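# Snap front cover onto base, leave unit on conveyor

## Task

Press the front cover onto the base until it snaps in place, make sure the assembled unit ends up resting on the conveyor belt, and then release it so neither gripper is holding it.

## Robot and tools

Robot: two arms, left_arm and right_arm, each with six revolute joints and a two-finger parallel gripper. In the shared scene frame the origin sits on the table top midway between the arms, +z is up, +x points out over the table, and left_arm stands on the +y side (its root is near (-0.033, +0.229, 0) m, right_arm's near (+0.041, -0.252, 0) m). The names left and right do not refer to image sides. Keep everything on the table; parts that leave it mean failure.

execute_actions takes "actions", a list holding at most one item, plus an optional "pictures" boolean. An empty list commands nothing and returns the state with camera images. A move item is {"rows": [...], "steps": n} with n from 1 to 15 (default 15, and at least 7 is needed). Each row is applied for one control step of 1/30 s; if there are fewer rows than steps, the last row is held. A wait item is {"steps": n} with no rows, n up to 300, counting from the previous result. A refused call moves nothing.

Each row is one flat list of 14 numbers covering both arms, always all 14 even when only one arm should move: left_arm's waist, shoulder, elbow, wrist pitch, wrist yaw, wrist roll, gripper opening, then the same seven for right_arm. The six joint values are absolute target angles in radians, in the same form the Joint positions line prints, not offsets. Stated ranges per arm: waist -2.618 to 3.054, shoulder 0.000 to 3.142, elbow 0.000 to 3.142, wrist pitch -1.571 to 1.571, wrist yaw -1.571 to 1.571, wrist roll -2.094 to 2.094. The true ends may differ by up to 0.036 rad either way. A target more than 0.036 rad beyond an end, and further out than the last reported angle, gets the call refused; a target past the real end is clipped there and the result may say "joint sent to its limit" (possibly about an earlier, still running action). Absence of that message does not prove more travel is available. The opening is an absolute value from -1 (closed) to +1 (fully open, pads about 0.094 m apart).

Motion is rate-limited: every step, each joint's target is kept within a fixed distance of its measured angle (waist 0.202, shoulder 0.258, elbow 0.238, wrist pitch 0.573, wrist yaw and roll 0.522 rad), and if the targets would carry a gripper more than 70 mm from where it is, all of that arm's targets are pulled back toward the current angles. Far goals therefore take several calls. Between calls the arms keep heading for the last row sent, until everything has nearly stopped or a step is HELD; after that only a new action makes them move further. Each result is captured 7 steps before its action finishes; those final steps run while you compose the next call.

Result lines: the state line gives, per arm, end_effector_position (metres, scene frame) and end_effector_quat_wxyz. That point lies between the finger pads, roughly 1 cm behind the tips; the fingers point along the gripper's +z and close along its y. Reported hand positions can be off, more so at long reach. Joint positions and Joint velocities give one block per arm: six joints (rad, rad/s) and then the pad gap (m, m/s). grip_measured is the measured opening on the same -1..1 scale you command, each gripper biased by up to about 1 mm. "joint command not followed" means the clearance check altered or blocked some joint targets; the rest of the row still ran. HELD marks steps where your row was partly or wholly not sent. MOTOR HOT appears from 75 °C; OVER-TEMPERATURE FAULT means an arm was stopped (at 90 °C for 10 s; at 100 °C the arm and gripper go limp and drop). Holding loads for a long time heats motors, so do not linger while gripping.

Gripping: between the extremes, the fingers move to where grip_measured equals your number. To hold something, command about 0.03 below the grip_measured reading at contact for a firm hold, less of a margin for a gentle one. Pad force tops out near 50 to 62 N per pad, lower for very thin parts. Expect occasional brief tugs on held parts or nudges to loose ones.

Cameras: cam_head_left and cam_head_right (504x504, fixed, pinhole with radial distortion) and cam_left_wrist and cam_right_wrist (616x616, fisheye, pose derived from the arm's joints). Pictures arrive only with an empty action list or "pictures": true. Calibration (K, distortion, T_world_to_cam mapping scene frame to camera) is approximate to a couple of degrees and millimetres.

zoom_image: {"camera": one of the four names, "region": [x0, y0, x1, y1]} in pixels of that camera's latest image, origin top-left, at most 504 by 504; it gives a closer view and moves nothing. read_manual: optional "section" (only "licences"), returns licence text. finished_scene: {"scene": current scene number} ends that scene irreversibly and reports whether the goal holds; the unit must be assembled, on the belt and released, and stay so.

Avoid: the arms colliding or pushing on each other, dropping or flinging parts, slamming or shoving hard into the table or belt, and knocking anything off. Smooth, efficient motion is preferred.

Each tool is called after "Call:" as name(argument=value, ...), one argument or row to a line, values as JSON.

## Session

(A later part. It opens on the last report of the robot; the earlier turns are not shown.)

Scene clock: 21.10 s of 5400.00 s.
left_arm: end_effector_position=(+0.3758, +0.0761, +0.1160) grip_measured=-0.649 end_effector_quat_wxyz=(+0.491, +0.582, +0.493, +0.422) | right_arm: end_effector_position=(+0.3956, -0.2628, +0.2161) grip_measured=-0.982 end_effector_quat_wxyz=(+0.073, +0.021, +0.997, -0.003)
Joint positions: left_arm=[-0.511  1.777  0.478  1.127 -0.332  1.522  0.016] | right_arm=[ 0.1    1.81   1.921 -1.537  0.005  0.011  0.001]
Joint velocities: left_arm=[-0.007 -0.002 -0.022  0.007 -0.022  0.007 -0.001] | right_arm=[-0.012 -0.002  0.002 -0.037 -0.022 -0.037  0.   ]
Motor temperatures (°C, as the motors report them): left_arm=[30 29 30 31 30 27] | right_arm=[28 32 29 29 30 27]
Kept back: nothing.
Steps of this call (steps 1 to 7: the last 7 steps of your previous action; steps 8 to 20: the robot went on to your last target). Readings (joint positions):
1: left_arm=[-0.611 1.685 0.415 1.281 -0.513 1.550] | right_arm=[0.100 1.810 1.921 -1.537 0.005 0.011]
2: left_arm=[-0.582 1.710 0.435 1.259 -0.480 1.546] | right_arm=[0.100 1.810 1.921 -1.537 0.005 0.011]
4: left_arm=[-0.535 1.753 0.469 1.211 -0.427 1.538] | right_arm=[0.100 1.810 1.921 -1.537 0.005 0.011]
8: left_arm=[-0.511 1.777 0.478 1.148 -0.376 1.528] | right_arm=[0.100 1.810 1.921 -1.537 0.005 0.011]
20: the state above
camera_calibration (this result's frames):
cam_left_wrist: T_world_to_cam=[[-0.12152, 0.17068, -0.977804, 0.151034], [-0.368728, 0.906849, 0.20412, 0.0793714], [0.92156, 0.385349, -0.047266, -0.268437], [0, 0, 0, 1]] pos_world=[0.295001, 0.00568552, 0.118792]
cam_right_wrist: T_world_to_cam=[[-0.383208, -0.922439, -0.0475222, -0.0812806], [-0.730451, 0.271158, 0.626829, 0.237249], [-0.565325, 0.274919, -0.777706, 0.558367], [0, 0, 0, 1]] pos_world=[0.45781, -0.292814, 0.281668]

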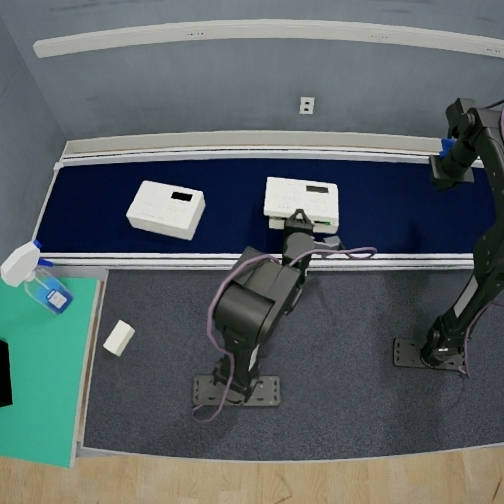

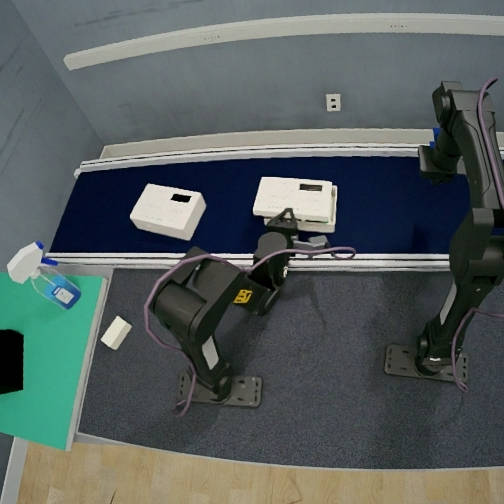

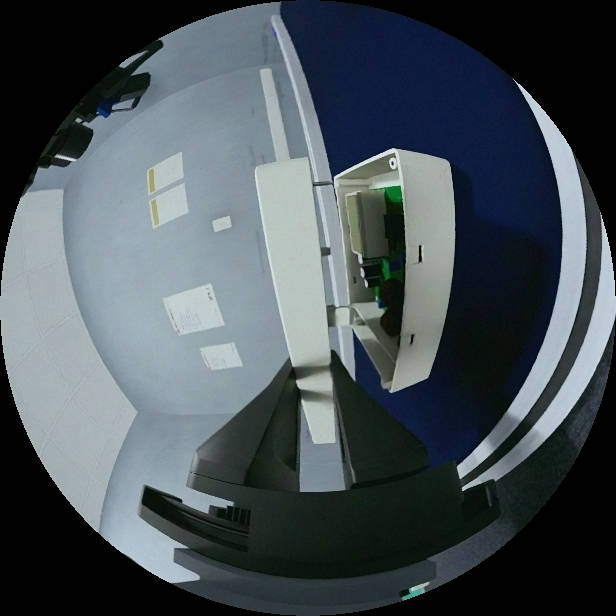

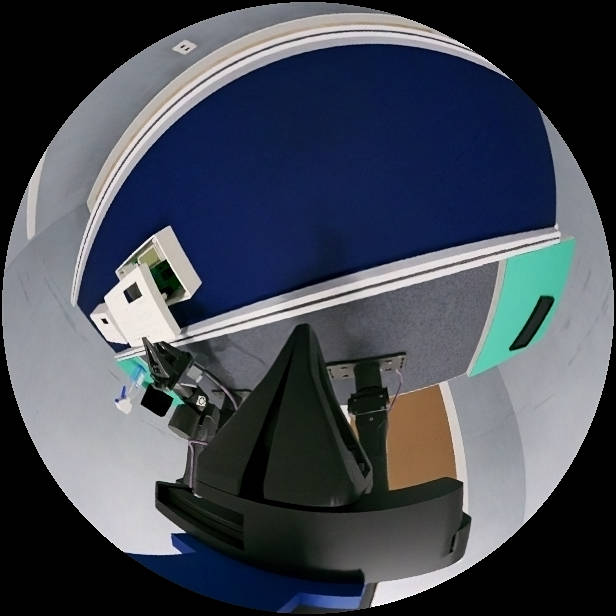

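Call:
execute_actions(
  actions=[
    {"rows":[[-0.53,1.8,0.51,1.155,-0.35,1.51,-0.7,0.1,1.8,1.93,-1.55,0,0,-1],[-0.545,1.82,0.51,1.175,-0.38,1.51,-0.7,0.1,1.8,1.93,-1.55,0,0,-1],[-0.56,1.84,0.515,1.195,-0.4,1.51,-0.7,0.1,1.8,1.93,-1.55,0,0,-1],[-0.56,1.86,0.515,1.215,-0.4,1.51,-0.7,0.1,1.8,1.93,-1.55,0,0,-1],[-0.56,1.88,0.518,1.23,-0.4,1.51,-0.7,0.1,1.8,1.93,-1.55,0,0,-1],[-0.56,1.9,0.518,1.245,-0.4,1.51,-0.7,0.1,1.8,1.93,-1.55,0,0,-1]],"steps":15},
  ],
)

Call:
execute_actions(
  actions=[
    {"steps":15},
  ],
  pictures=true,
)

Call:
zoom_image(
  camera="cam_head_left",
  region=[250,160,370,260],
)

Call:
zoom_image(
  camera="cam_head_right",
  region=[240,160,360,260],
)

Scene clock: 21.87 s of 5400.00 s.
left_arm: end_effector_position=(+0.3747, +0.0626, +0.0929) grip_measured=-0.649 end_effector_quat_wxyz=(+0.482, +0.591, +0.492, +0.420) | right_arm: end_effector_position=(+0.3956, -0.2628, +0.2161) grip_measured=-0.982 end_effector_quat_wxyz=(+0.073, +0.021, +0.997, -0.003)
Joint positions: left_arm=[-0.554  1.883  0.493  1.192 -0.371  1.521  0.016] | right_arm=[ 0.1    1.81   1.921 -1.537  0.005  0.011  0.001]
Joint velocities: left_arm=[-0.056  0.344 -0.012  0.007 -0.11   0.037  0.001] | right_arm=[-0.012 -0.007  0.002 -0.066 -0.022 -0.037 -0.001]
Motor temperatures (°C, as the motors report them): left_arm=[30 29 30 32 30 27] | right_arm=[28 32 29 29 30 27]
Steps of this call (steps 1 to 15: the robot went on to your last target; steps 16 to 23: the first 8 steps of this action). Readings (joint positions):
16: left_arm=[-0.512 1.779 0.478 1.127 -0.332 1.522] | right_arm=[0.100 1.810 1.921 -1.537 0.005 0.011]
17: left_arm=[-0.515 1.784 0.478 1.134 -0.339 1.522] | right_arm=[0.100 1.810 1.921 -1.537 0.005 0.011]
19: left_arm=[-0.532 1.811 0.484 1.155 -0.359 1.521] | right_arm=[0.100 1.810 1.921 -1.537 0.005 0.011]
23: the state above

Scene clock: 22.37 s of 5400.00 s.
left_arm: end_effector_position=(+0.3759, +0.0647, +0.0946) grip_measured=-0.647 end_effector_quat_wxyz=(+0.484, +0.583, +0.494, +0.426) | right_arm: end_effector_position=(+0.3956, -0.2628, +0.2161) grip_measured=-0.982 end_effector_quat_wxyz=(+0.073, +0.021, +0.997, -0.003)
Joint positions: left_arm=[-0.554  1.895  0.493  1.219 -0.387  1.52   0.017] | right_arm=[ 0.1    1.81   1.921 -1.537  0.005  0.011  0.001]
Joint velocities: left_arm=[-0.007 -0.017 -0.007 -0.022 -0.081 -0.022  0.   ] | right_arm=[-0.017 -0.017  0.007  0.022  0.037 -0.022  0.   ]
Motor temperatures (°C, as the motors report them): left_arm=[30 29 30 32 30 27] | right_arm=[28 32 29 29 30 27]
Kept back: nothing.
Steps of this call (steps 1 to 7: the last 7 steps of your previous action; steps 8 to 15: the robot went on to your last target). Readings (joint positions):
1: left_arm=[-0.554 1.892 0.493 1.196 -0.373 1.520] | right_arm=[0.100 1.810 1.921 -1.537 0.005 0.011]
2: left_arm=[-0.554 1.895 0.493 1.204 -0.375 1.520] | right_arm=[0.100 1.810 1.921 -1.537 0.005 0.011]
4: left_arm=[-0.554 1.895 0.493 1.210 -0.379 1.520] | right_arm=[0.100 1.810 1.921 -1.537 0.005 0.011]
8: left_arm=[-0.554 1.895 0.493 1.217 -0.384 1.520] | right_arm=[0.100 1.810 1.921 -1.537 0.005 0.011]
15: the state above
camera_calibration (this result's frames):
cam_left_wrist: T_world_to_cam=[[-0.127774, 0.180324, -0.975273, 0.133534], [-0.376994, 0.900695, 0.215926, 0.09651], [0.91736, 0.395262, -0.0471041, -0.264243], [0, 0, 0, 1]] pos_world=[0.295852, -0.00656022, 0.0969462]
cam_right_wrist: T_world_to_cam=[[-0.383208, -0.922439, -0.0475222, -0.0812806], [-0.730451, 0.271158, 0.626829, 0.237249], [-0.565325, 0.274919, -0.777706, 0.558367], [0, 0, 0, 1]] pos_world=[0.45781, -0.292814, 0.281668]

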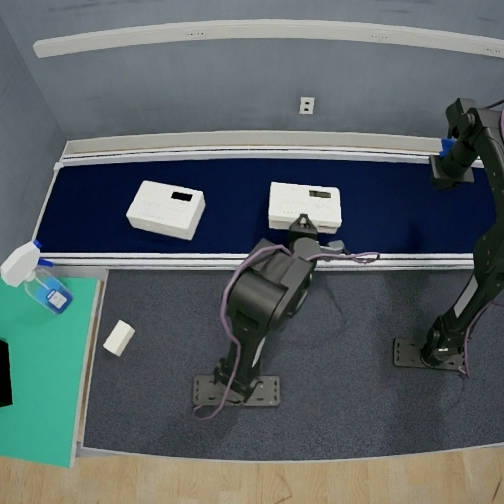

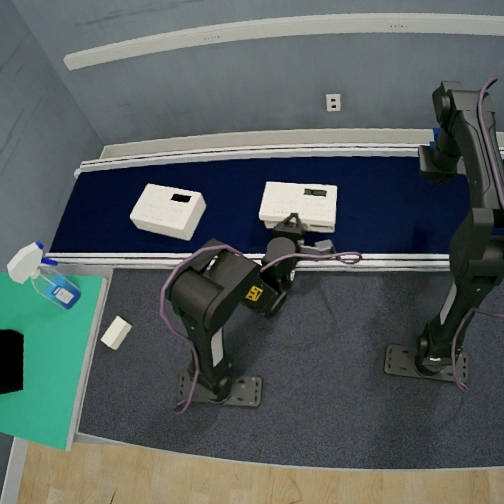

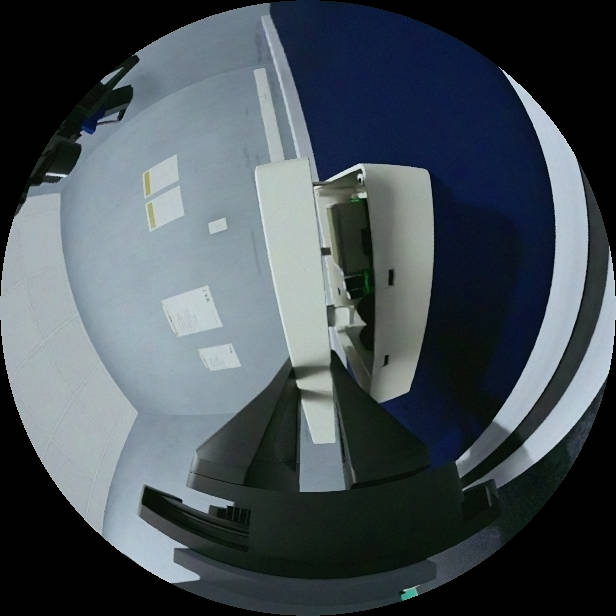

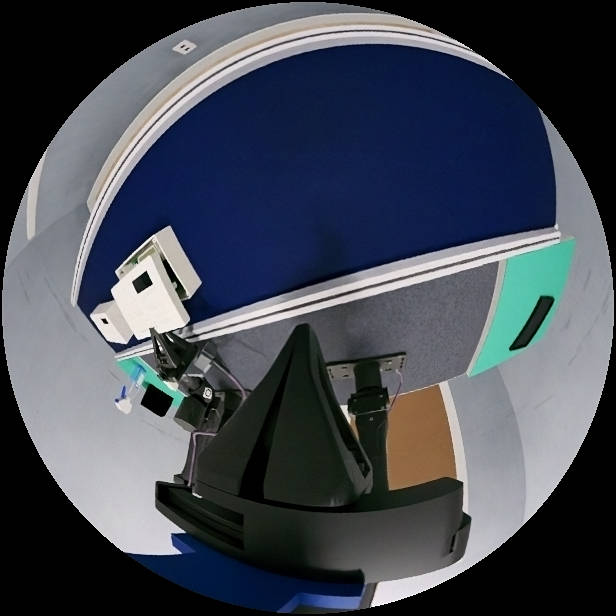

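Region (250, 160, 370, 260) of cam_head_left's 504x504 image, scaled by 4.200, with more detail than that image has.

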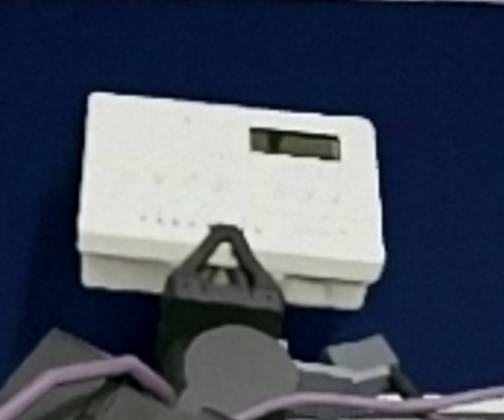

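Region (240, 160, 360, 260) of cam_head_right's 504x504 image, scaled by 4.200, with more detail than that image has.

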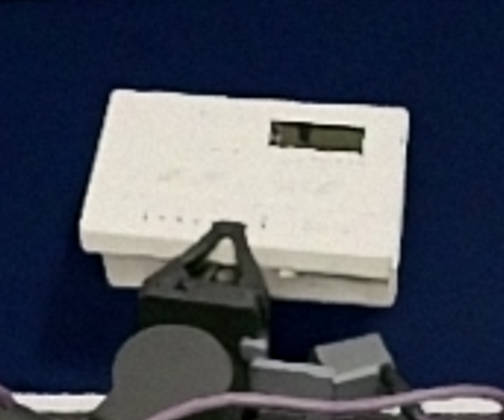

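Call:
execute_actions(
  actions=[
    {"rows":[[-0.55,1.89,0.53,1.245,-0.39,1.51,-0.7,0.1,1.8,1.93,-1.55,0,0,-1],[-0.54,1.89,0.545,1.24,-0.38,1.51,-0.7,0.1,1.8,1.93,-1.55,0,0,-1],[-0.53,1.89,0.555,1.23,-0.37,1.51,-0.7,0.1,1.8,1.93,-1.55,0,0,-1],[-0.525,1.895,0.566,1.21,-0.36,1.51,-0.7,0.1,1.8,1.93,-1.55,0,0,-1]],"steps":15},
  ],
)

Call:
execute_actions(
  actions=[
    {"steps":12},
  ],
  pictures=true,
)

Call:
zoom_image(
  camera="cam_right_wrist",
  region=[80,210,230,360],
)

Scene clock: 23.03 s of 5400.00 s.
left_arm: end_effector_position=(+0.3901, +0.0645, +0.1087) grip_measured=-0.647 end_effector_quat_wxyz=(+0.496, +0.569, +0.493, +0.432) | right_arm: end_effector_position=(+0.3956, -0.2628, +0.2161) grip_measured=-0.982 end_effector_quat_wxyz=(+0.073, +0.021, +0.997, -0.003)
Joint positions: left_arm=[-0.534  1.895  0.543  1.208 -0.375  1.52   0.017] | right_arm=[ 0.1    1.81   1.921 -1.537  0.005  0.011  0.001]
Joint velocities: left_arm=[0.037 0.027 0.051 0.051 0.007 0.037 0.   ] | right_arm=[ 0.007  0.002 -0.007  0.022 -0.007 -0.037  0.   ]
Motor temperatures (°C, as the motors report them): left_arm=[30 29 31 32 30 27] | right_arm=[28 33 29 29 30 27]
Steps of this call (steps 1 to 12: the robot went on to your last target; steps 13 to 20: the first 8 steps of this action). Readings (joint positions):
13: left_arm=[-0.554 1.895 0.493 1.220 -0.387 1.520] | right_arm=[0.100 1.810 1.921 -1.537 0.005 0.011]
14: left_arm=[-0.554 1.895 0.496 1.219 -0.387 1.520] | right_arm=[0.100 1.810 1.921 -1.537 0.005 0.011]
16: left_arm=[-0.549 1.895 0.514 1.211 -0.382 1.520] | right_arm=[0.100 1.810 1.921 -1.537 0.005 0.011]
20: the state above

Scene clock: 23.43 s of 5400.00 s.
left_arm: end_effector_position=(+0.3900, +0.0641, +0.1073) grip_measured=-0.647 end_effector_quat_wxyz=(+0.495, +0.571, +0.493, +0.430) | right_arm: end_effector_position=(+0.3956, -0.2628, +0.2161) grip_measured=-0.982 end_effector_quat_wxyz=(+0.073, +0.021, +0.997, -0.003)
Joint positions: left_arm=[-0.533  1.895  0.543  1.201 -0.37   1.52   0.017] | right_arm=[ 0.1    1.81   1.921 -1.537  0.005  0.011  0.001]
Joint velocities: left_arm=[ 0.002 -0.007 -0.007  0.007 -0.007 -0.022 -0.001] | right_arm=[-0.017 -0.002  0.002 -0.066 -0.007  0.051  0.001]
Motor temperatures (°C, as the motors report them): left_arm=[30 29 31 32 30 27] | right_arm=[28 33 29 29 30 27]
Kept back: nothing.
Steps of this call (steps 1 to 7: the last 7 steps of your previous action; steps 8 to 12: the robot went on to your last target). Readings (joint positions):
1: left_arm=[-0.533 1.895 0.543 1.208 -0.374 1.520] | right_arm=[0.100 1.810 1.921 -1.537 0.005 0.011]
2: left_arm=[-0.533 1.895 0.543 1.207 -0.374 1.520] | right_arm=[0.100 1.810 1.921 -1.537 0.005 0.011]
4: left_arm=[-0.533 1.895 0.543 1.204 -0.372 1.520] | right_arm=[0.100 1.810 1.921 -1.537 0.005 0.011]
8: left_arm=[-0.533 1.895 0.543 1.202 -0.371 1.520] | right_arm=[0.100 1.810 1.921 -1.537 0.005 0.011]
12: the state above
camera_calibration (this result's frames):
cam_left_wrist: T_world_to_cam=[[-0.10252, 0.1615, -0.981533, 0.139861], [-0.386719, 0.902641, 0.188912, 0.106173], [0.916481, 0.398945, -0.0300837, -0.278042], [0, 0, 0, 1]] pos_world=[0.310218, -0.00749993, 0.108857]
cam_right_wrist: T_world_to_cam=[[-0.383208, -0.922439, -0.0475222, -0.0812806], [-0.730451, 0.271158, 0.626829, 0.237249], [-0.565325, 0.274919, -0.777706, 0.558367], [0, 0, 0, 1]] pos_world=[0.45781, -0.292814, 0.281668]

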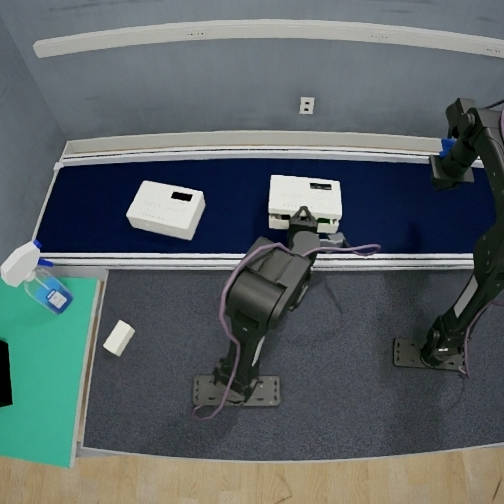

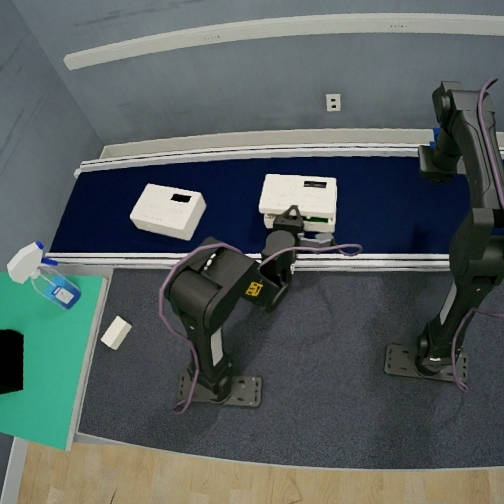

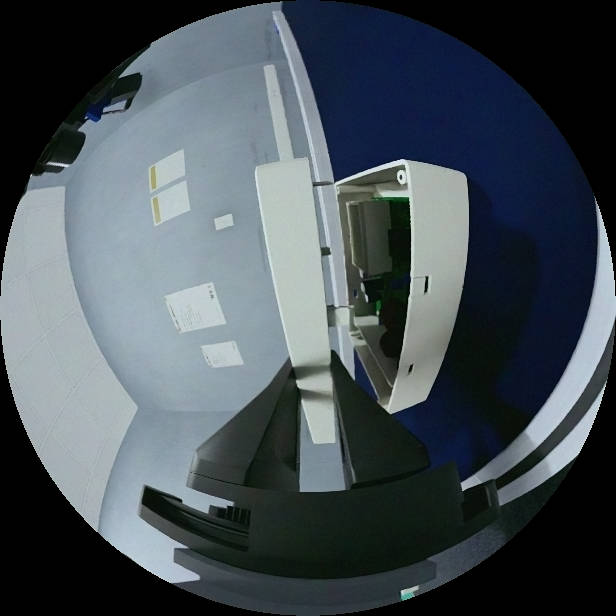

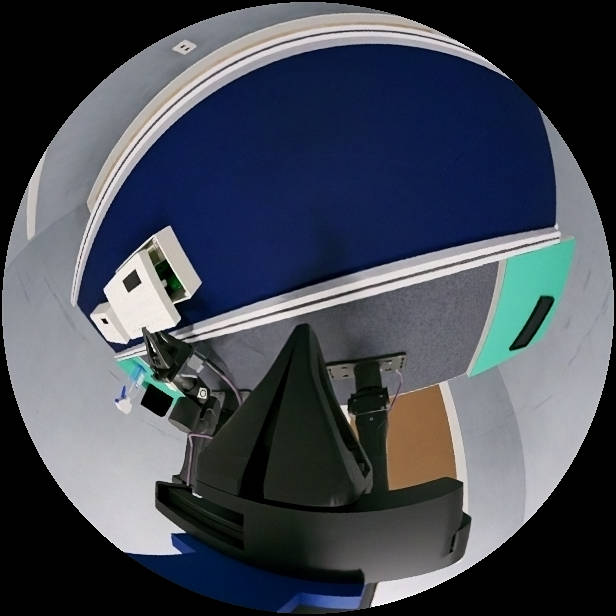

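Region (80, 210, 230, 360) of cam_right_wrist's 616x616 image, scaled by 3.360, with more detail than that image has.

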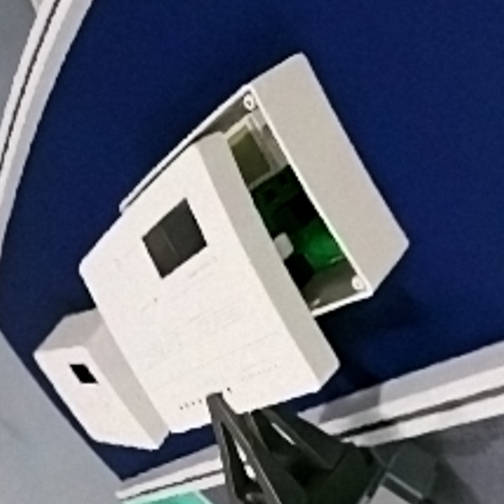

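Call:
execute_actions(
  actions=[
    {"rows":[[-0.525,1.91,0.566,1.21,-0.36,1.51,-0.7,0.1,1.8,1.93,-1.55,0,0,-1],[-0.525,1.925,0.566,1.22,-0.36,1.51,-0.7,0.1,1.8,1.93,-1.55,0,0,-1],[-0.525,1.94,0.566,1.23,-0.36,1.51,-0.7,0.1,1.8,1.93,-1.55,0,0,-1],[-0.525,1.955,0.566,1.24,-0.36,1.51,-0.7,0.1,1.8,1.93,-1.55,0,0,-1],[-0.525,1.97,0.566,1.25,-0.36,1.51,-0.7,0.1,1.8,1.93,-1.55,0,0,-1]],"steps":15},
  ],
)

Call:
execute_actions(
  actions=[
    {"steps":12},
  ],
  pictures=true,
)

Call:
zoom_image(
  camera="cam_right_wrist",
  region=[80,210,230,360],
)

Call:
zoom_image(
  camera="cam_head_left",
  region=[250,160,370,260],
)

Scene clock: 24.23 s of 5400.00 s.
left_arm: end_effector_position=(+0.3899, +0.0640, +0.0875) grip_measured=-0.647 end_effector_quat_wxyz=(+0.484, +0.581, +0.497, +0.426) | right_arm: end_effector_position=(+0.3956, -0.2628, +0.2161) grip_measured=-0.982 end_effector_quat_wxyz=(+0.073, +0.021, +0.997, -0.003)
Joint positions: left_arm=[-0.533  1.959  0.543  1.234 -0.369  1.518  0.017] | right_arm=[ 0.1    1.81   1.921 -1.537  0.005  0.011  0.001]
Joint velocities: left_arm=[ 0.002  0.071  0.007  0.242  0.051 -0.007 -0.001] | right_arm=[ 0.002 -0.007 -0.007  0.007  0.007  0.007 -0.001]
Motor temperatures (°C, as the motors report them): left_arm=[30 30 31 32 30 27] | right_arm=[28 33 29 29 30 27]
Steps of this call (steps 1 to 15: the robot went on to your last target; step 16: nothing new was sent; steps 17 to 24: the first 8 steps of this action). Readings (joint positions):
17: left_arm=[-0.533 1.895 0.543 1.201 -0.370 1.520] | right_arm=[0.100 1.810 1.921 -1.537 0.005 0.011]
18: left_arm=[-0.533 1.897 0.543 1.203 -0.370 1.520] | right_arm=[0.100 1.810 1.921 -1.537 0.005 0.011]
20: left_arm=[-0.533 1.913 0.543 1.213 -0.370 1.520] | right_arm=[0.100 1.810 1.921 -1.537 0.005 0.011]
24: the state above

Scene clock: 24.63 s of 5400.00 s.
left_arm: end_effector_position=(+0.3901, +0.0640, +0.0883) grip_measured=-0.647 end_effector_quat_wxyz=(+0.486, +0.580, +0.497, +0.426) | right_arm: end_effector_position=(+0.3956, -0.2628, +0.2161) grip_measured=-0.982 end_effector_quat_wxyz=(+0.073, +0.021, +0.997, -0.003)
Joint positions: left_arm=[-0.533  1.959  0.543  1.238 -0.369  1.518  0.017] | right_arm=[ 0.1    1.81   1.921 -1.537  0.005  0.011  0.001]
Joint velocities: left_arm=[-0.012 -0.002 -0.007  0.022 -0.037  0.007 -0.   ] | right_arm=[ 0.007 -0.017 -0.017  0.022 -0.022 -0.081 -0.001]
Motor temperatures (°C, as the motors report them): left_arm=[30 30 31 32 30 27] | right_arm=[28 33 29 29 30 27]
Kept back: nothing.
Steps of this call (steps 1 to 7: the last 7 steps of your previous action; steps 8 to 12: the robot went on to your last target). Readings (joint positions):
1: left_arm=[-0.533 1.959 0.543 1.238 -0.369 1.518] | right_arm=[0.100 1.810 1.921 -1.537 0.005 0.011]
2: left_arm=[-0.533 1.959 0.543 1.238 -0.369 1.518] | right_arm=[0.100 1.810 1.921 -1.537 0.005 0.011]
4: left_arm=[-0.533 1.959 0.543 1.238 -0.369 1.518] | right_arm=[0.100 1.810 1.921 -1.537 0.005 0.011]
8: left_arm=[-0.533 1.959 0.543 1.238 -0.369 1.518] | right_arm=[0.100 1.810 1.921 -1.537 0.005 0.011]
12: the state above
camera_calibration (this result's frames):
cam_left_wrist: T_world_to_cam=[[-0.126147, 0.172913, -0.976825, 0.129305], [-0.381491, 0.900512, 0.20867, 0.10629], [0.915725, 0.398973, -0.0476319, -0.276745], [0, 0, 0, 1]] pos_world=[0.310282, -0.00765974, 0.0909466]
cam_right_wrist: T_world_to_cam=[[-0.383208, -0.922439, -0.0475222, -0.0812806], [-0.730451, 0.271158, 0.626829, 0.237249], [-0.565325, 0.274919, -0.777706, 0.558367], [0, 0, 0, 1]] pos_world=[0.45781, -0.292814, 0.281668]

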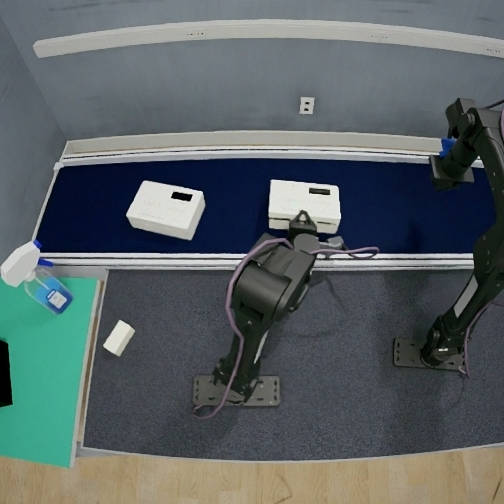

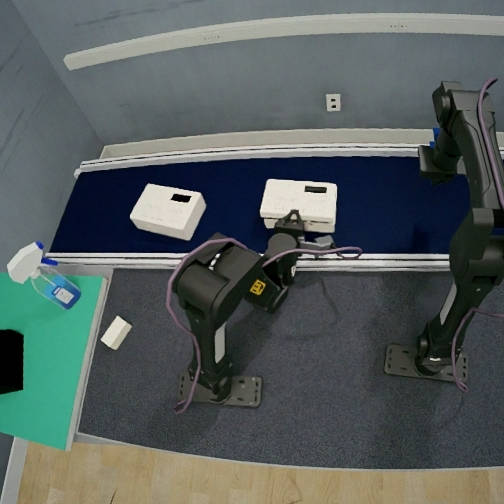

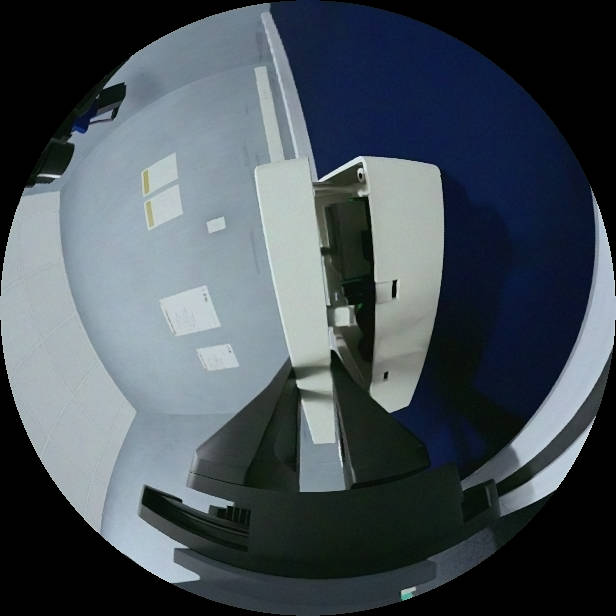

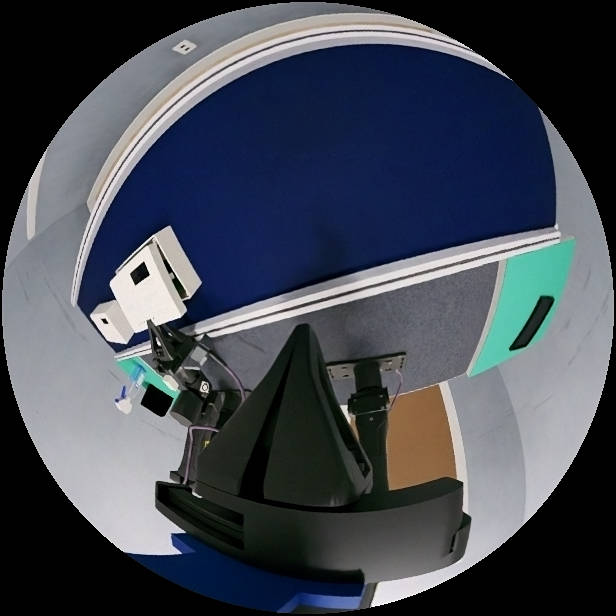

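Region (80, 210, 230, 360) of cam_right_wrist's 616x616 image, scaled by 3.360, with more detail than that image has.

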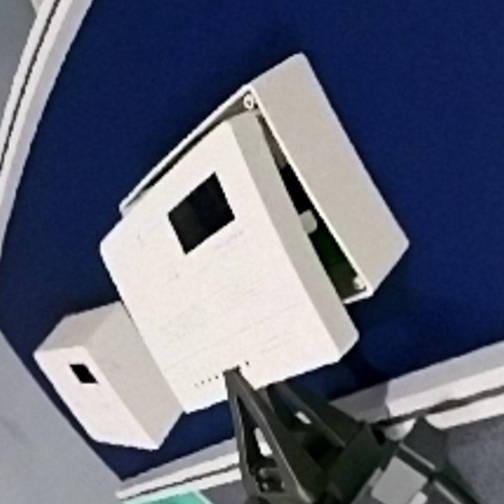

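Region (250, 160, 370, 260) of cam_head_left's 504x504 image, scaled by 4.200, with more detail than that image has.

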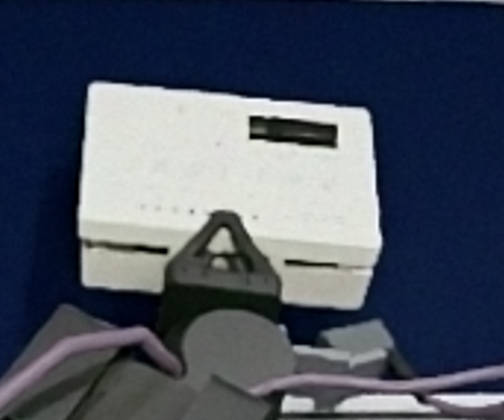

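Call:
execute_actions(
  actions=[
    {"rows":[[-0.52,1.965,0.58,1.245,-0.355,1.51,-0.7,0.1,1.8,1.93,-1.55,0,0,-1],[-0.515,1.965,0.59,1.24,-0.35,1.51,-0.7,0.1,1.8,1.93,-1.55,0,0,-1],[-0.51,1.965,0.598,1.235,-0.345,1.51,-0.7,0.1,1.8,1.93,-1.55,0,0,-1],[-0.508,1.965,0.604,1.23,-0.343,1.51,-0.7,0.1,1.8,1.93,-1.55,0,0,-1],[-0.508,1.965,0.604,1.23,-0.343,1.51,-0.7,0.1,1.8,1.93,-1.55,0,0,-1],[-0.508,1.965,0.604,1.23,-0.343,1.51,-0.7,0.1,1.8,1.93,-1.55,0,0,-1],[-0.508,1.98,0.604,1.23,-0.343,1.51,-0.7,0.1,1.8,1.93,-1.55,0,0,-1],[-0.508,1.995,0.604,1.23,-0.343,1.51,-0.7,0.1,1.8,1.93,-1.55,0,0,-1],[-0.508,2.005,0.604,1.24,-0.343,1.51,-0.7,0.1,1.8,1.93,-1.55,0,0,-1]],"steps":15},
  ],
)

Call:
execute_actions(
  actions=[
    {"steps":14},
  ],
  pictures=true,
)

Call:
zoom_image(
  camera="cam_right_wrist",
  region=[80,210,230,360],
)

Scene clock: 26.33 s of 5400.00 s.
left_arm: end_effector_position=(+0.4007, +0.0643, +0.0968) grip_measured=-0.647 end_effector_quat_wxyz=(+0.493, +0.571, +0.496, +0.430) | right_arm: end_effector_position=(+0.3956, -0.2628, +0.2161) grip_measured=-0.982 end_effector_quat_wxyz=(+0.073, +0.021, +0.997, -0.003)
Joint positions: left_arm=[-0.517  1.962  0.58   1.227 -0.357  1.518  0.017] | right_arm=[ 0.1    1.81   1.921 -1.537  0.005  0.011  0.001]
Joint velocities: left_arm=[ 0.022  0.125  0.076  0.081 -0.007  0.007  0.   ] | right_arm=[-0.012 -0.022 -0.022 -0.022  0.037  0.022 -0.001]
Motor temperatures (°C, as the motors report them): left_arm=[30 30 31 33 30 27] | right_arm=[28 33 29 29 30 27]
Steps of this call (steps 1 to 15: the robot went on to your last target; steps 16 to 43: nothing new was sent; steps 44 to 51: the first 8 steps of this action). Readings (joint positions):
44: left_arm=[-0.533 1.959 0.544 1.238 -0.369 1.518] | right_arm=[0.100 1.810 1.921 -1.537 0.005 0.011]
45: left_arm=[-0.532 1.959 0.548 1.235 -0.367 1.518] | right_arm=[0.100 1.810 1.921 -1.537 0.005 0.011]
47: left_arm=[-0.527 1.959 0.561 1.228 -0.361 1.518] | right_arm=[0.100 1.810 1.921 -1.537 0.005 0.011]
51: the state above

Scene clock: 26.80 s of 5400.00 s.
left_arm: end_effector_position=(+0.4007, +0.0639, +0.0849) grip_measured=-0.647 end_effector_quat_wxyz=(+0.487, +0.578, +0.499, +0.425) | right_arm: end_effector_position=(+0.3956, -0.2628, +0.2161) grip_measured=-0.982 end_effector_quat_wxyz=(+0.073, +0.021, +0.997, -0.003)
Joint positions: left_arm=[-0.516  1.995  0.582  1.236 -0.355  1.514  0.017] | right_arm=[ 0.1    1.81   1.921 -1.537  0.005  0.011  0.001]
Joint velocities: left_arm=[-0.012 -0.002 -0.007  0.007 -0.051  0.007 -0.   ] | right_arm=[ 0.007 -0.012 -0.007  0.037 -0.007 -0.007  0.   ]
Motor temperatures (°C, as the motors report them): left_arm=[30 30 31 33 30 27] | right_arm=[28 33 29 29 30 27]
Kept back: nothing.
Steps of this call (steps 1 to 7: the last 7 steps of your previous action; steps 8 to 14: the robot went on to your last target). Readings (joint positions):
1: left_arm=[-0.516 1.968 0.581 1.230 -0.357 1.518] | right_arm=[0.100 1.810 1.921 -1.537 0.005 0.011]
2: left_arm=[-0.516 1.976 0.582 1.231 -0.356 1.518] | right_arm=[0.100 1.810 1.921 -1.537 0.005 0.011]
4: left_arm=[-0.516 1.991 0.582 1.229 -0.355 1.517] | right_arm=[0.100 1.810 1.921 -1.537 0.005 0.011]
8: left_arm=[-0.516 1.995 0.582 1.236 -0.355 1.514] | right_arm=[0.100 1.810 1.921 -1.537 0.005 0.011]
14: the state above
camera_calibration (this result's frames):
cam_left_wrist: T_world_to_cam=[[-0.127734, 0.166315, -0.977764, 0.128435], [-0.383751, 0.900768, 0.203351, 0.112414], [0.91456, 0.401193, -0.0512349, -0.285998], [0, 0, 0, 1]] pos_world=[0.321107, -0.00787898, 0.0880662]
cam_right_wrist: T_world_to_cam=[[-0.383208, -0.922439, -0.0475222, -0.0812806], [-0.730451, 0.271158, 0.626829, 0.237249], [-0.565325, 0.274919, -0.777706, 0.558367], [0, 0, 0, 1]] pos_world=[0.45781, -0.292814, 0.281668]

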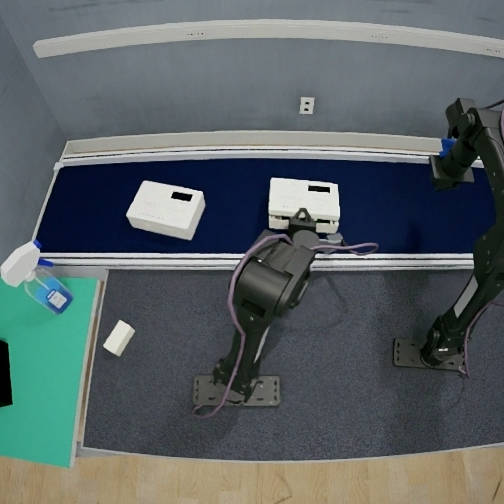

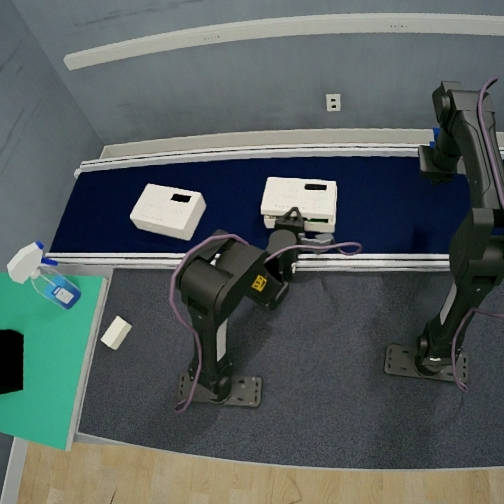

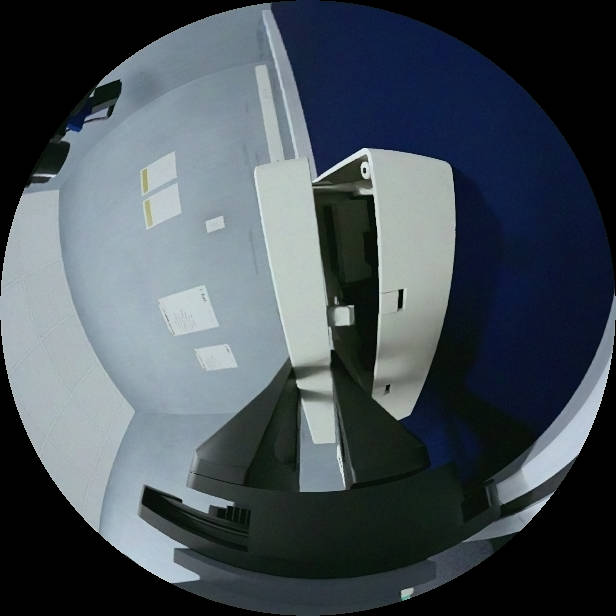

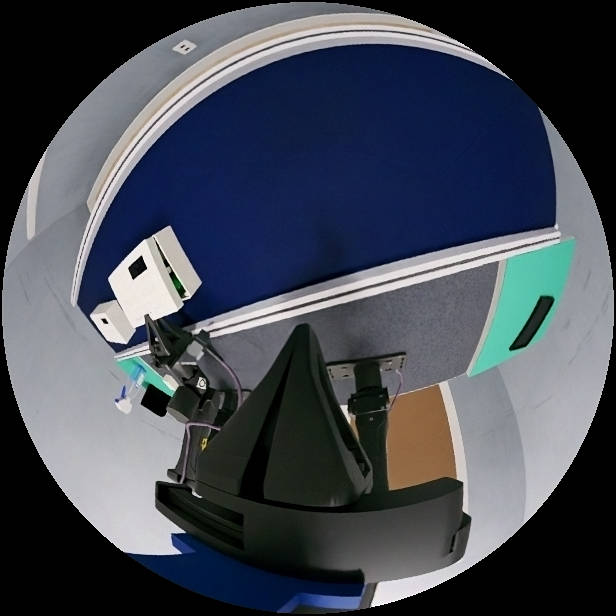

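Region (80, 210, 230, 360) of cam_right_wrist's 616x616 image, scaled by 3.360, with more detail than that image has.

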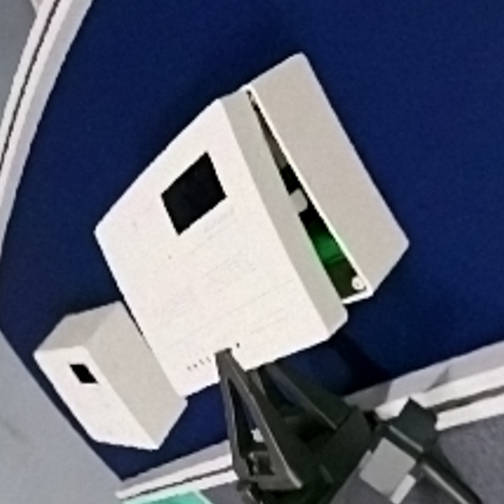

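Call:
execute_actions(
  actions=[
    {"rows":[[-0.516,1.96,0.614,1.24,-0.355,1.51,-0.7,0.1,1.8,1.93,-1.55,0,0,-1],[-0.516,1.96,0.614,1.24,-0.355,1.51,-0.7,0.1,1.8,1.93,-1.55,0,0,-1],[-0.53,1.96,0.614,1.24,-0.37,1.51,-0.7,0.1,1.8,1.93,-1.55,0,0,-1],[-0.543,1.96,0.614,1.24,-0.387,1.51,-0.7,0.1,1.8,1.93,-1.55,0,0,-1]],"steps":12},
  ],
)

Call:
execute_actions(
  actions=[
    {"rows":[[-0.543,2.0,0.614,1.25,-0.387,1.51,-0.7,0.1,1.8,1.93,-1.55,0,0,-1],[-0.543,2.015,0.614,1.26,-0.387,1.51,-0.7,0.1,1.8,1.93,-1.55,0,0,-1],[-0.543,2.03,0.614,1.27,-0.387,1.51,-0.7,0.1,1.8,1.93,-1.55,0,0,-1]],"steps":15},
  ],
)

Call:
execute_actions(
  actions=[
    {"steps":10},
  ],
  pictures=true,
)

Call:
zoom_image(
  camera="cam_right_wrist",
  region=[80,210,230,360],
)

Call:
zoom_image(
  camera="cam_head_left",
  region=[250,160,370,260],
)

Scene clock: 27.57 s of 5400.00 s.
left_arm: end_effector_position=(+0.4002, +0.0633, +0.0875) grip_measured=-0.647 end_effector_quat_wxyz=(+0.487, +0.575, +0.499, +0.427) | right_arm: end_effector_position=(+0.3956, -0.2628, +0.2161) grip_measured=-0.982 end_effector_quat_wxyz=(+0.073, +0.021, +0.997, -0.003)
Joint positions: left_arm=[-0.521  1.988  0.582  1.234 -0.363  1.514  0.017] | right_arm=[ 0.1    1.81   1.921 -1.537  0.005  0.011  0.001]
Joint velocities: left_arm=[-0.134 -0.027 -0.012 -0.007 -0.11   0.007 -0.001] | right_arm=[ 0.002 -0.007 -0.017  0.022  0.037  0.037  0.   ]
Motor temperatures (°C, as the motors report them): left_arm=[30 30 31 33 30 27] | right_arm=[28 33 29 29 30 27]
Steps of this call (steps 1 to 18: the robot went on to your last target; steps 19 to 23: the first 5 steps of this action). Readings (joint positions):
19: left_arm=[-0.516 1.994 0.582 1.236 -0.355 1.514] | right_arm=[0.100 1.810 1.921 -1.537 0.005 0.011]
20: left_arm=[-0.516 1.992 0.582 1.235 -0.355 1.514] | right_arm=[0.100 1.810 1.921 -1.537 0.005 0.011]
22: left_arm=[-0.518 1.989 0.582 1.234 -0.358 1.514] | right_arm=[0.100 1.810 1.921 -1.537 0.005 0.011]
23: the state above

Scene clock: 28.07 s of 5400.00 s.
left_arm: end_effector_position=(+0.3999, +0.0593, +0.0836) grip_measured=-0.647 end_effector_quat_wxyz=(+0.488, +0.574, +0.499, +0.428) | right_arm: end_effector_position=(+0.3956, -0.2628, +0.2161) grip_measured=-0.982 end_effector_quat_wxyz=(+0.073, +0.021, +0.997, -0.003)
Joint positions: left_arm=[-0.535  2.015  0.588  1.259 -0.379  1.512  0.017] | right_arm=[ 0.1    1.81   1.921 -1.537  0.005  0.011  0.001]
Joint velocities: left_arm=[-0.002  0.017  0.002 -0.007  0.037 -0.051  0.   ] | right_arm=[ 0.007  0.002  0.002 -0.007 -0.037  0.022 -0.   ]
Motor temperatures (°C, as the motors report them): left_arm=[30 30 31 33 30 27] | right_arm=[28 33 29 29 30 27]
Steps of this call (steps 1 to 7: the last 7 steps of your previous action; steps 8 to 15: the first 8 steps of this action). Readings (joint positions):
8: left_arm=[-0.535 1.987 0.582 1.233 -0.372 1.514] | right_arm=[0.100 1.810 1.921 -1.537 0.005 0.011]
9: left_arm=[-0.535 1.989 0.582 1.234 -0.372 1.514] | right_arm=[0.100 1.810 1.921 -1.537 0.005 0.011]
11: left_arm=[-0.535 2.003 0.586 1.245 -0.375 1.514] | right_arm=[0.100 1.810 1.921 -1.537 0.005 0.011]
15: the state above

Scene clock: 28.40 s of 5400.00 s.
left_arm: end_effector_position=(+0.3999, +0.0593, +0.0836) grip_measured=-0.647 end_effector_quat_wxyz=(+0.489, +0.574, +0.499, +0.428) | right_arm: end_effector_position=(+0.3956, -0.2628, +0.2161) grip_measured=-0.982 end_effector_quat_wxyz=(+0.073, +0.021, +0.997, -0.003)
Joint positions: left_arm=[-0.535  2.015  0.588  1.259 -0.379  1.512  0.017] | right_arm=[ 0.1    1.81   1.921 -1.537  0.005  0.011  0.001]
Joint velocities: left_arm=[-0.002 -0.002  0.017 -0.022  0.022  0.007  0.001] | right_arm=[-0.002 -0.007  0.002 -0.051 -0.007 -0.022  0.   ]
Motor temperatures (°C, as the motors report them): left_arm=[30 30 31 33 30 27] | right_arm=[28 33 29 29 30 27]
Kept back: nothing.
Steps of this call (steps 1 to 7: the last 7 steps of your previous action; steps 8 to 10: the robot went on to your last target). Readings (joint positions):
1: left_arm=[-0.535 2.015 0.588 1.259 -0.379 1.512] | right_arm=[0.100 1.810 1.921 -1.537 0.005 0.011]
2: left_arm=[-0.535 2.015 0.588 1.259 -0.379 1.512] | right_arm=[0.100 1.810 1.921 -1.537 0.005 0.011]
4: left_arm=[-0.535 2.015 0.588 1.259 -0.379 1.512] | right_arm=[0.100 1.810 1.921 -1.537 0.005 0.011]
8: left_arm=[-0.535 2.015 0.588 1.259 -0.379 1.512] | right_arm=[0.100 1.810 1.921 -1.537 0.005 0.011]
10: the state above
camera_calibration (this result's frames):
cam_left_wrist: T_world_to_cam=[[-0.11907, 0.16332, -0.979361, 0.124703], [-0.390763, 0.899067, 0.197439, 0.11997], [0.912758, 0.406207, -0.0432328, -0.283747], [0, 0, 0, 1]] pos_world=[0.32072, -0.0129676, 0.0861753]
cam_right_wrist: T_world_to_cam=[[-0.383208, -0.922439, -0.0475222, -0.0812806], [-0.730451, 0.271158, 0.626829, 0.237249], [-0.565325, 0.274919, -0.777706, 0.558367], [0, 0, 0, 1]] pos_world=[0.45781, -0.292814, 0.281668]

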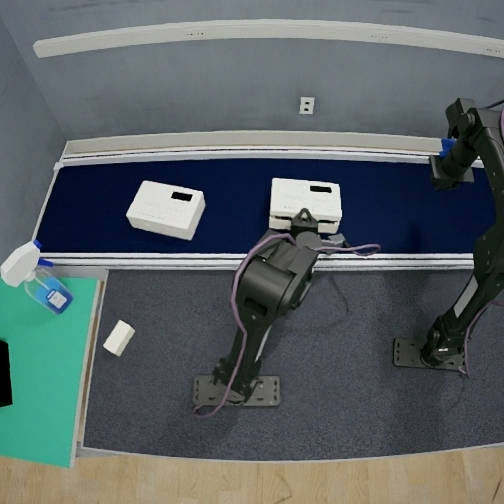

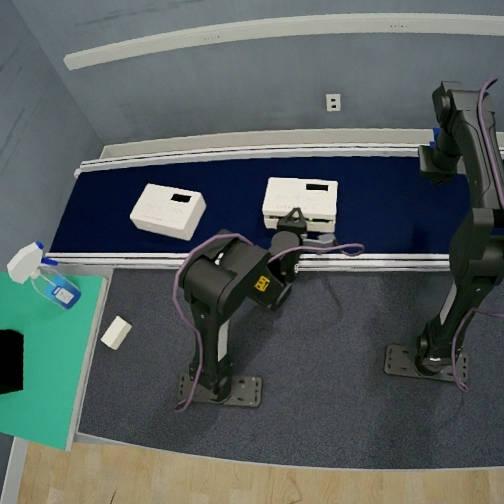

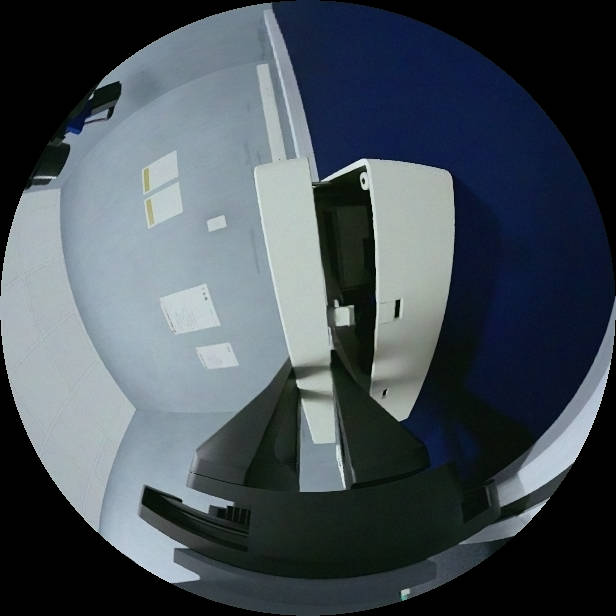

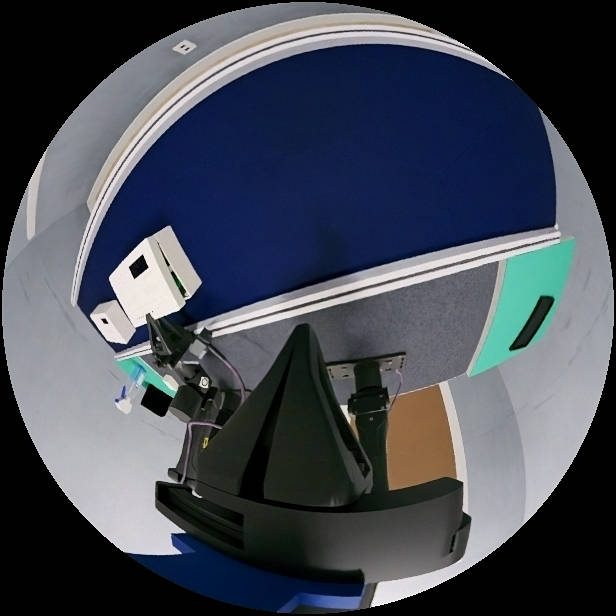

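Region (80, 210, 230, 360) of cam_right_wrist's 616x616 image, scaled by 3.360, with more detail than that image has.

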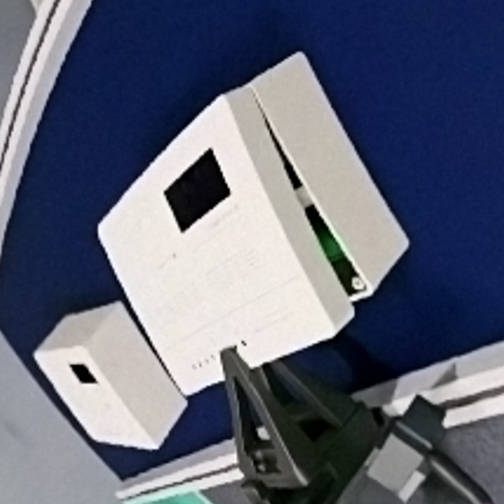

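Region (250, 160, 370, 260) of cam_head_left's 504x504 image, scaled by 4.200, with more detail than that image has.

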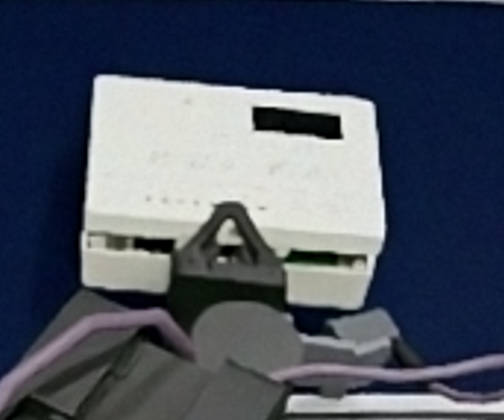

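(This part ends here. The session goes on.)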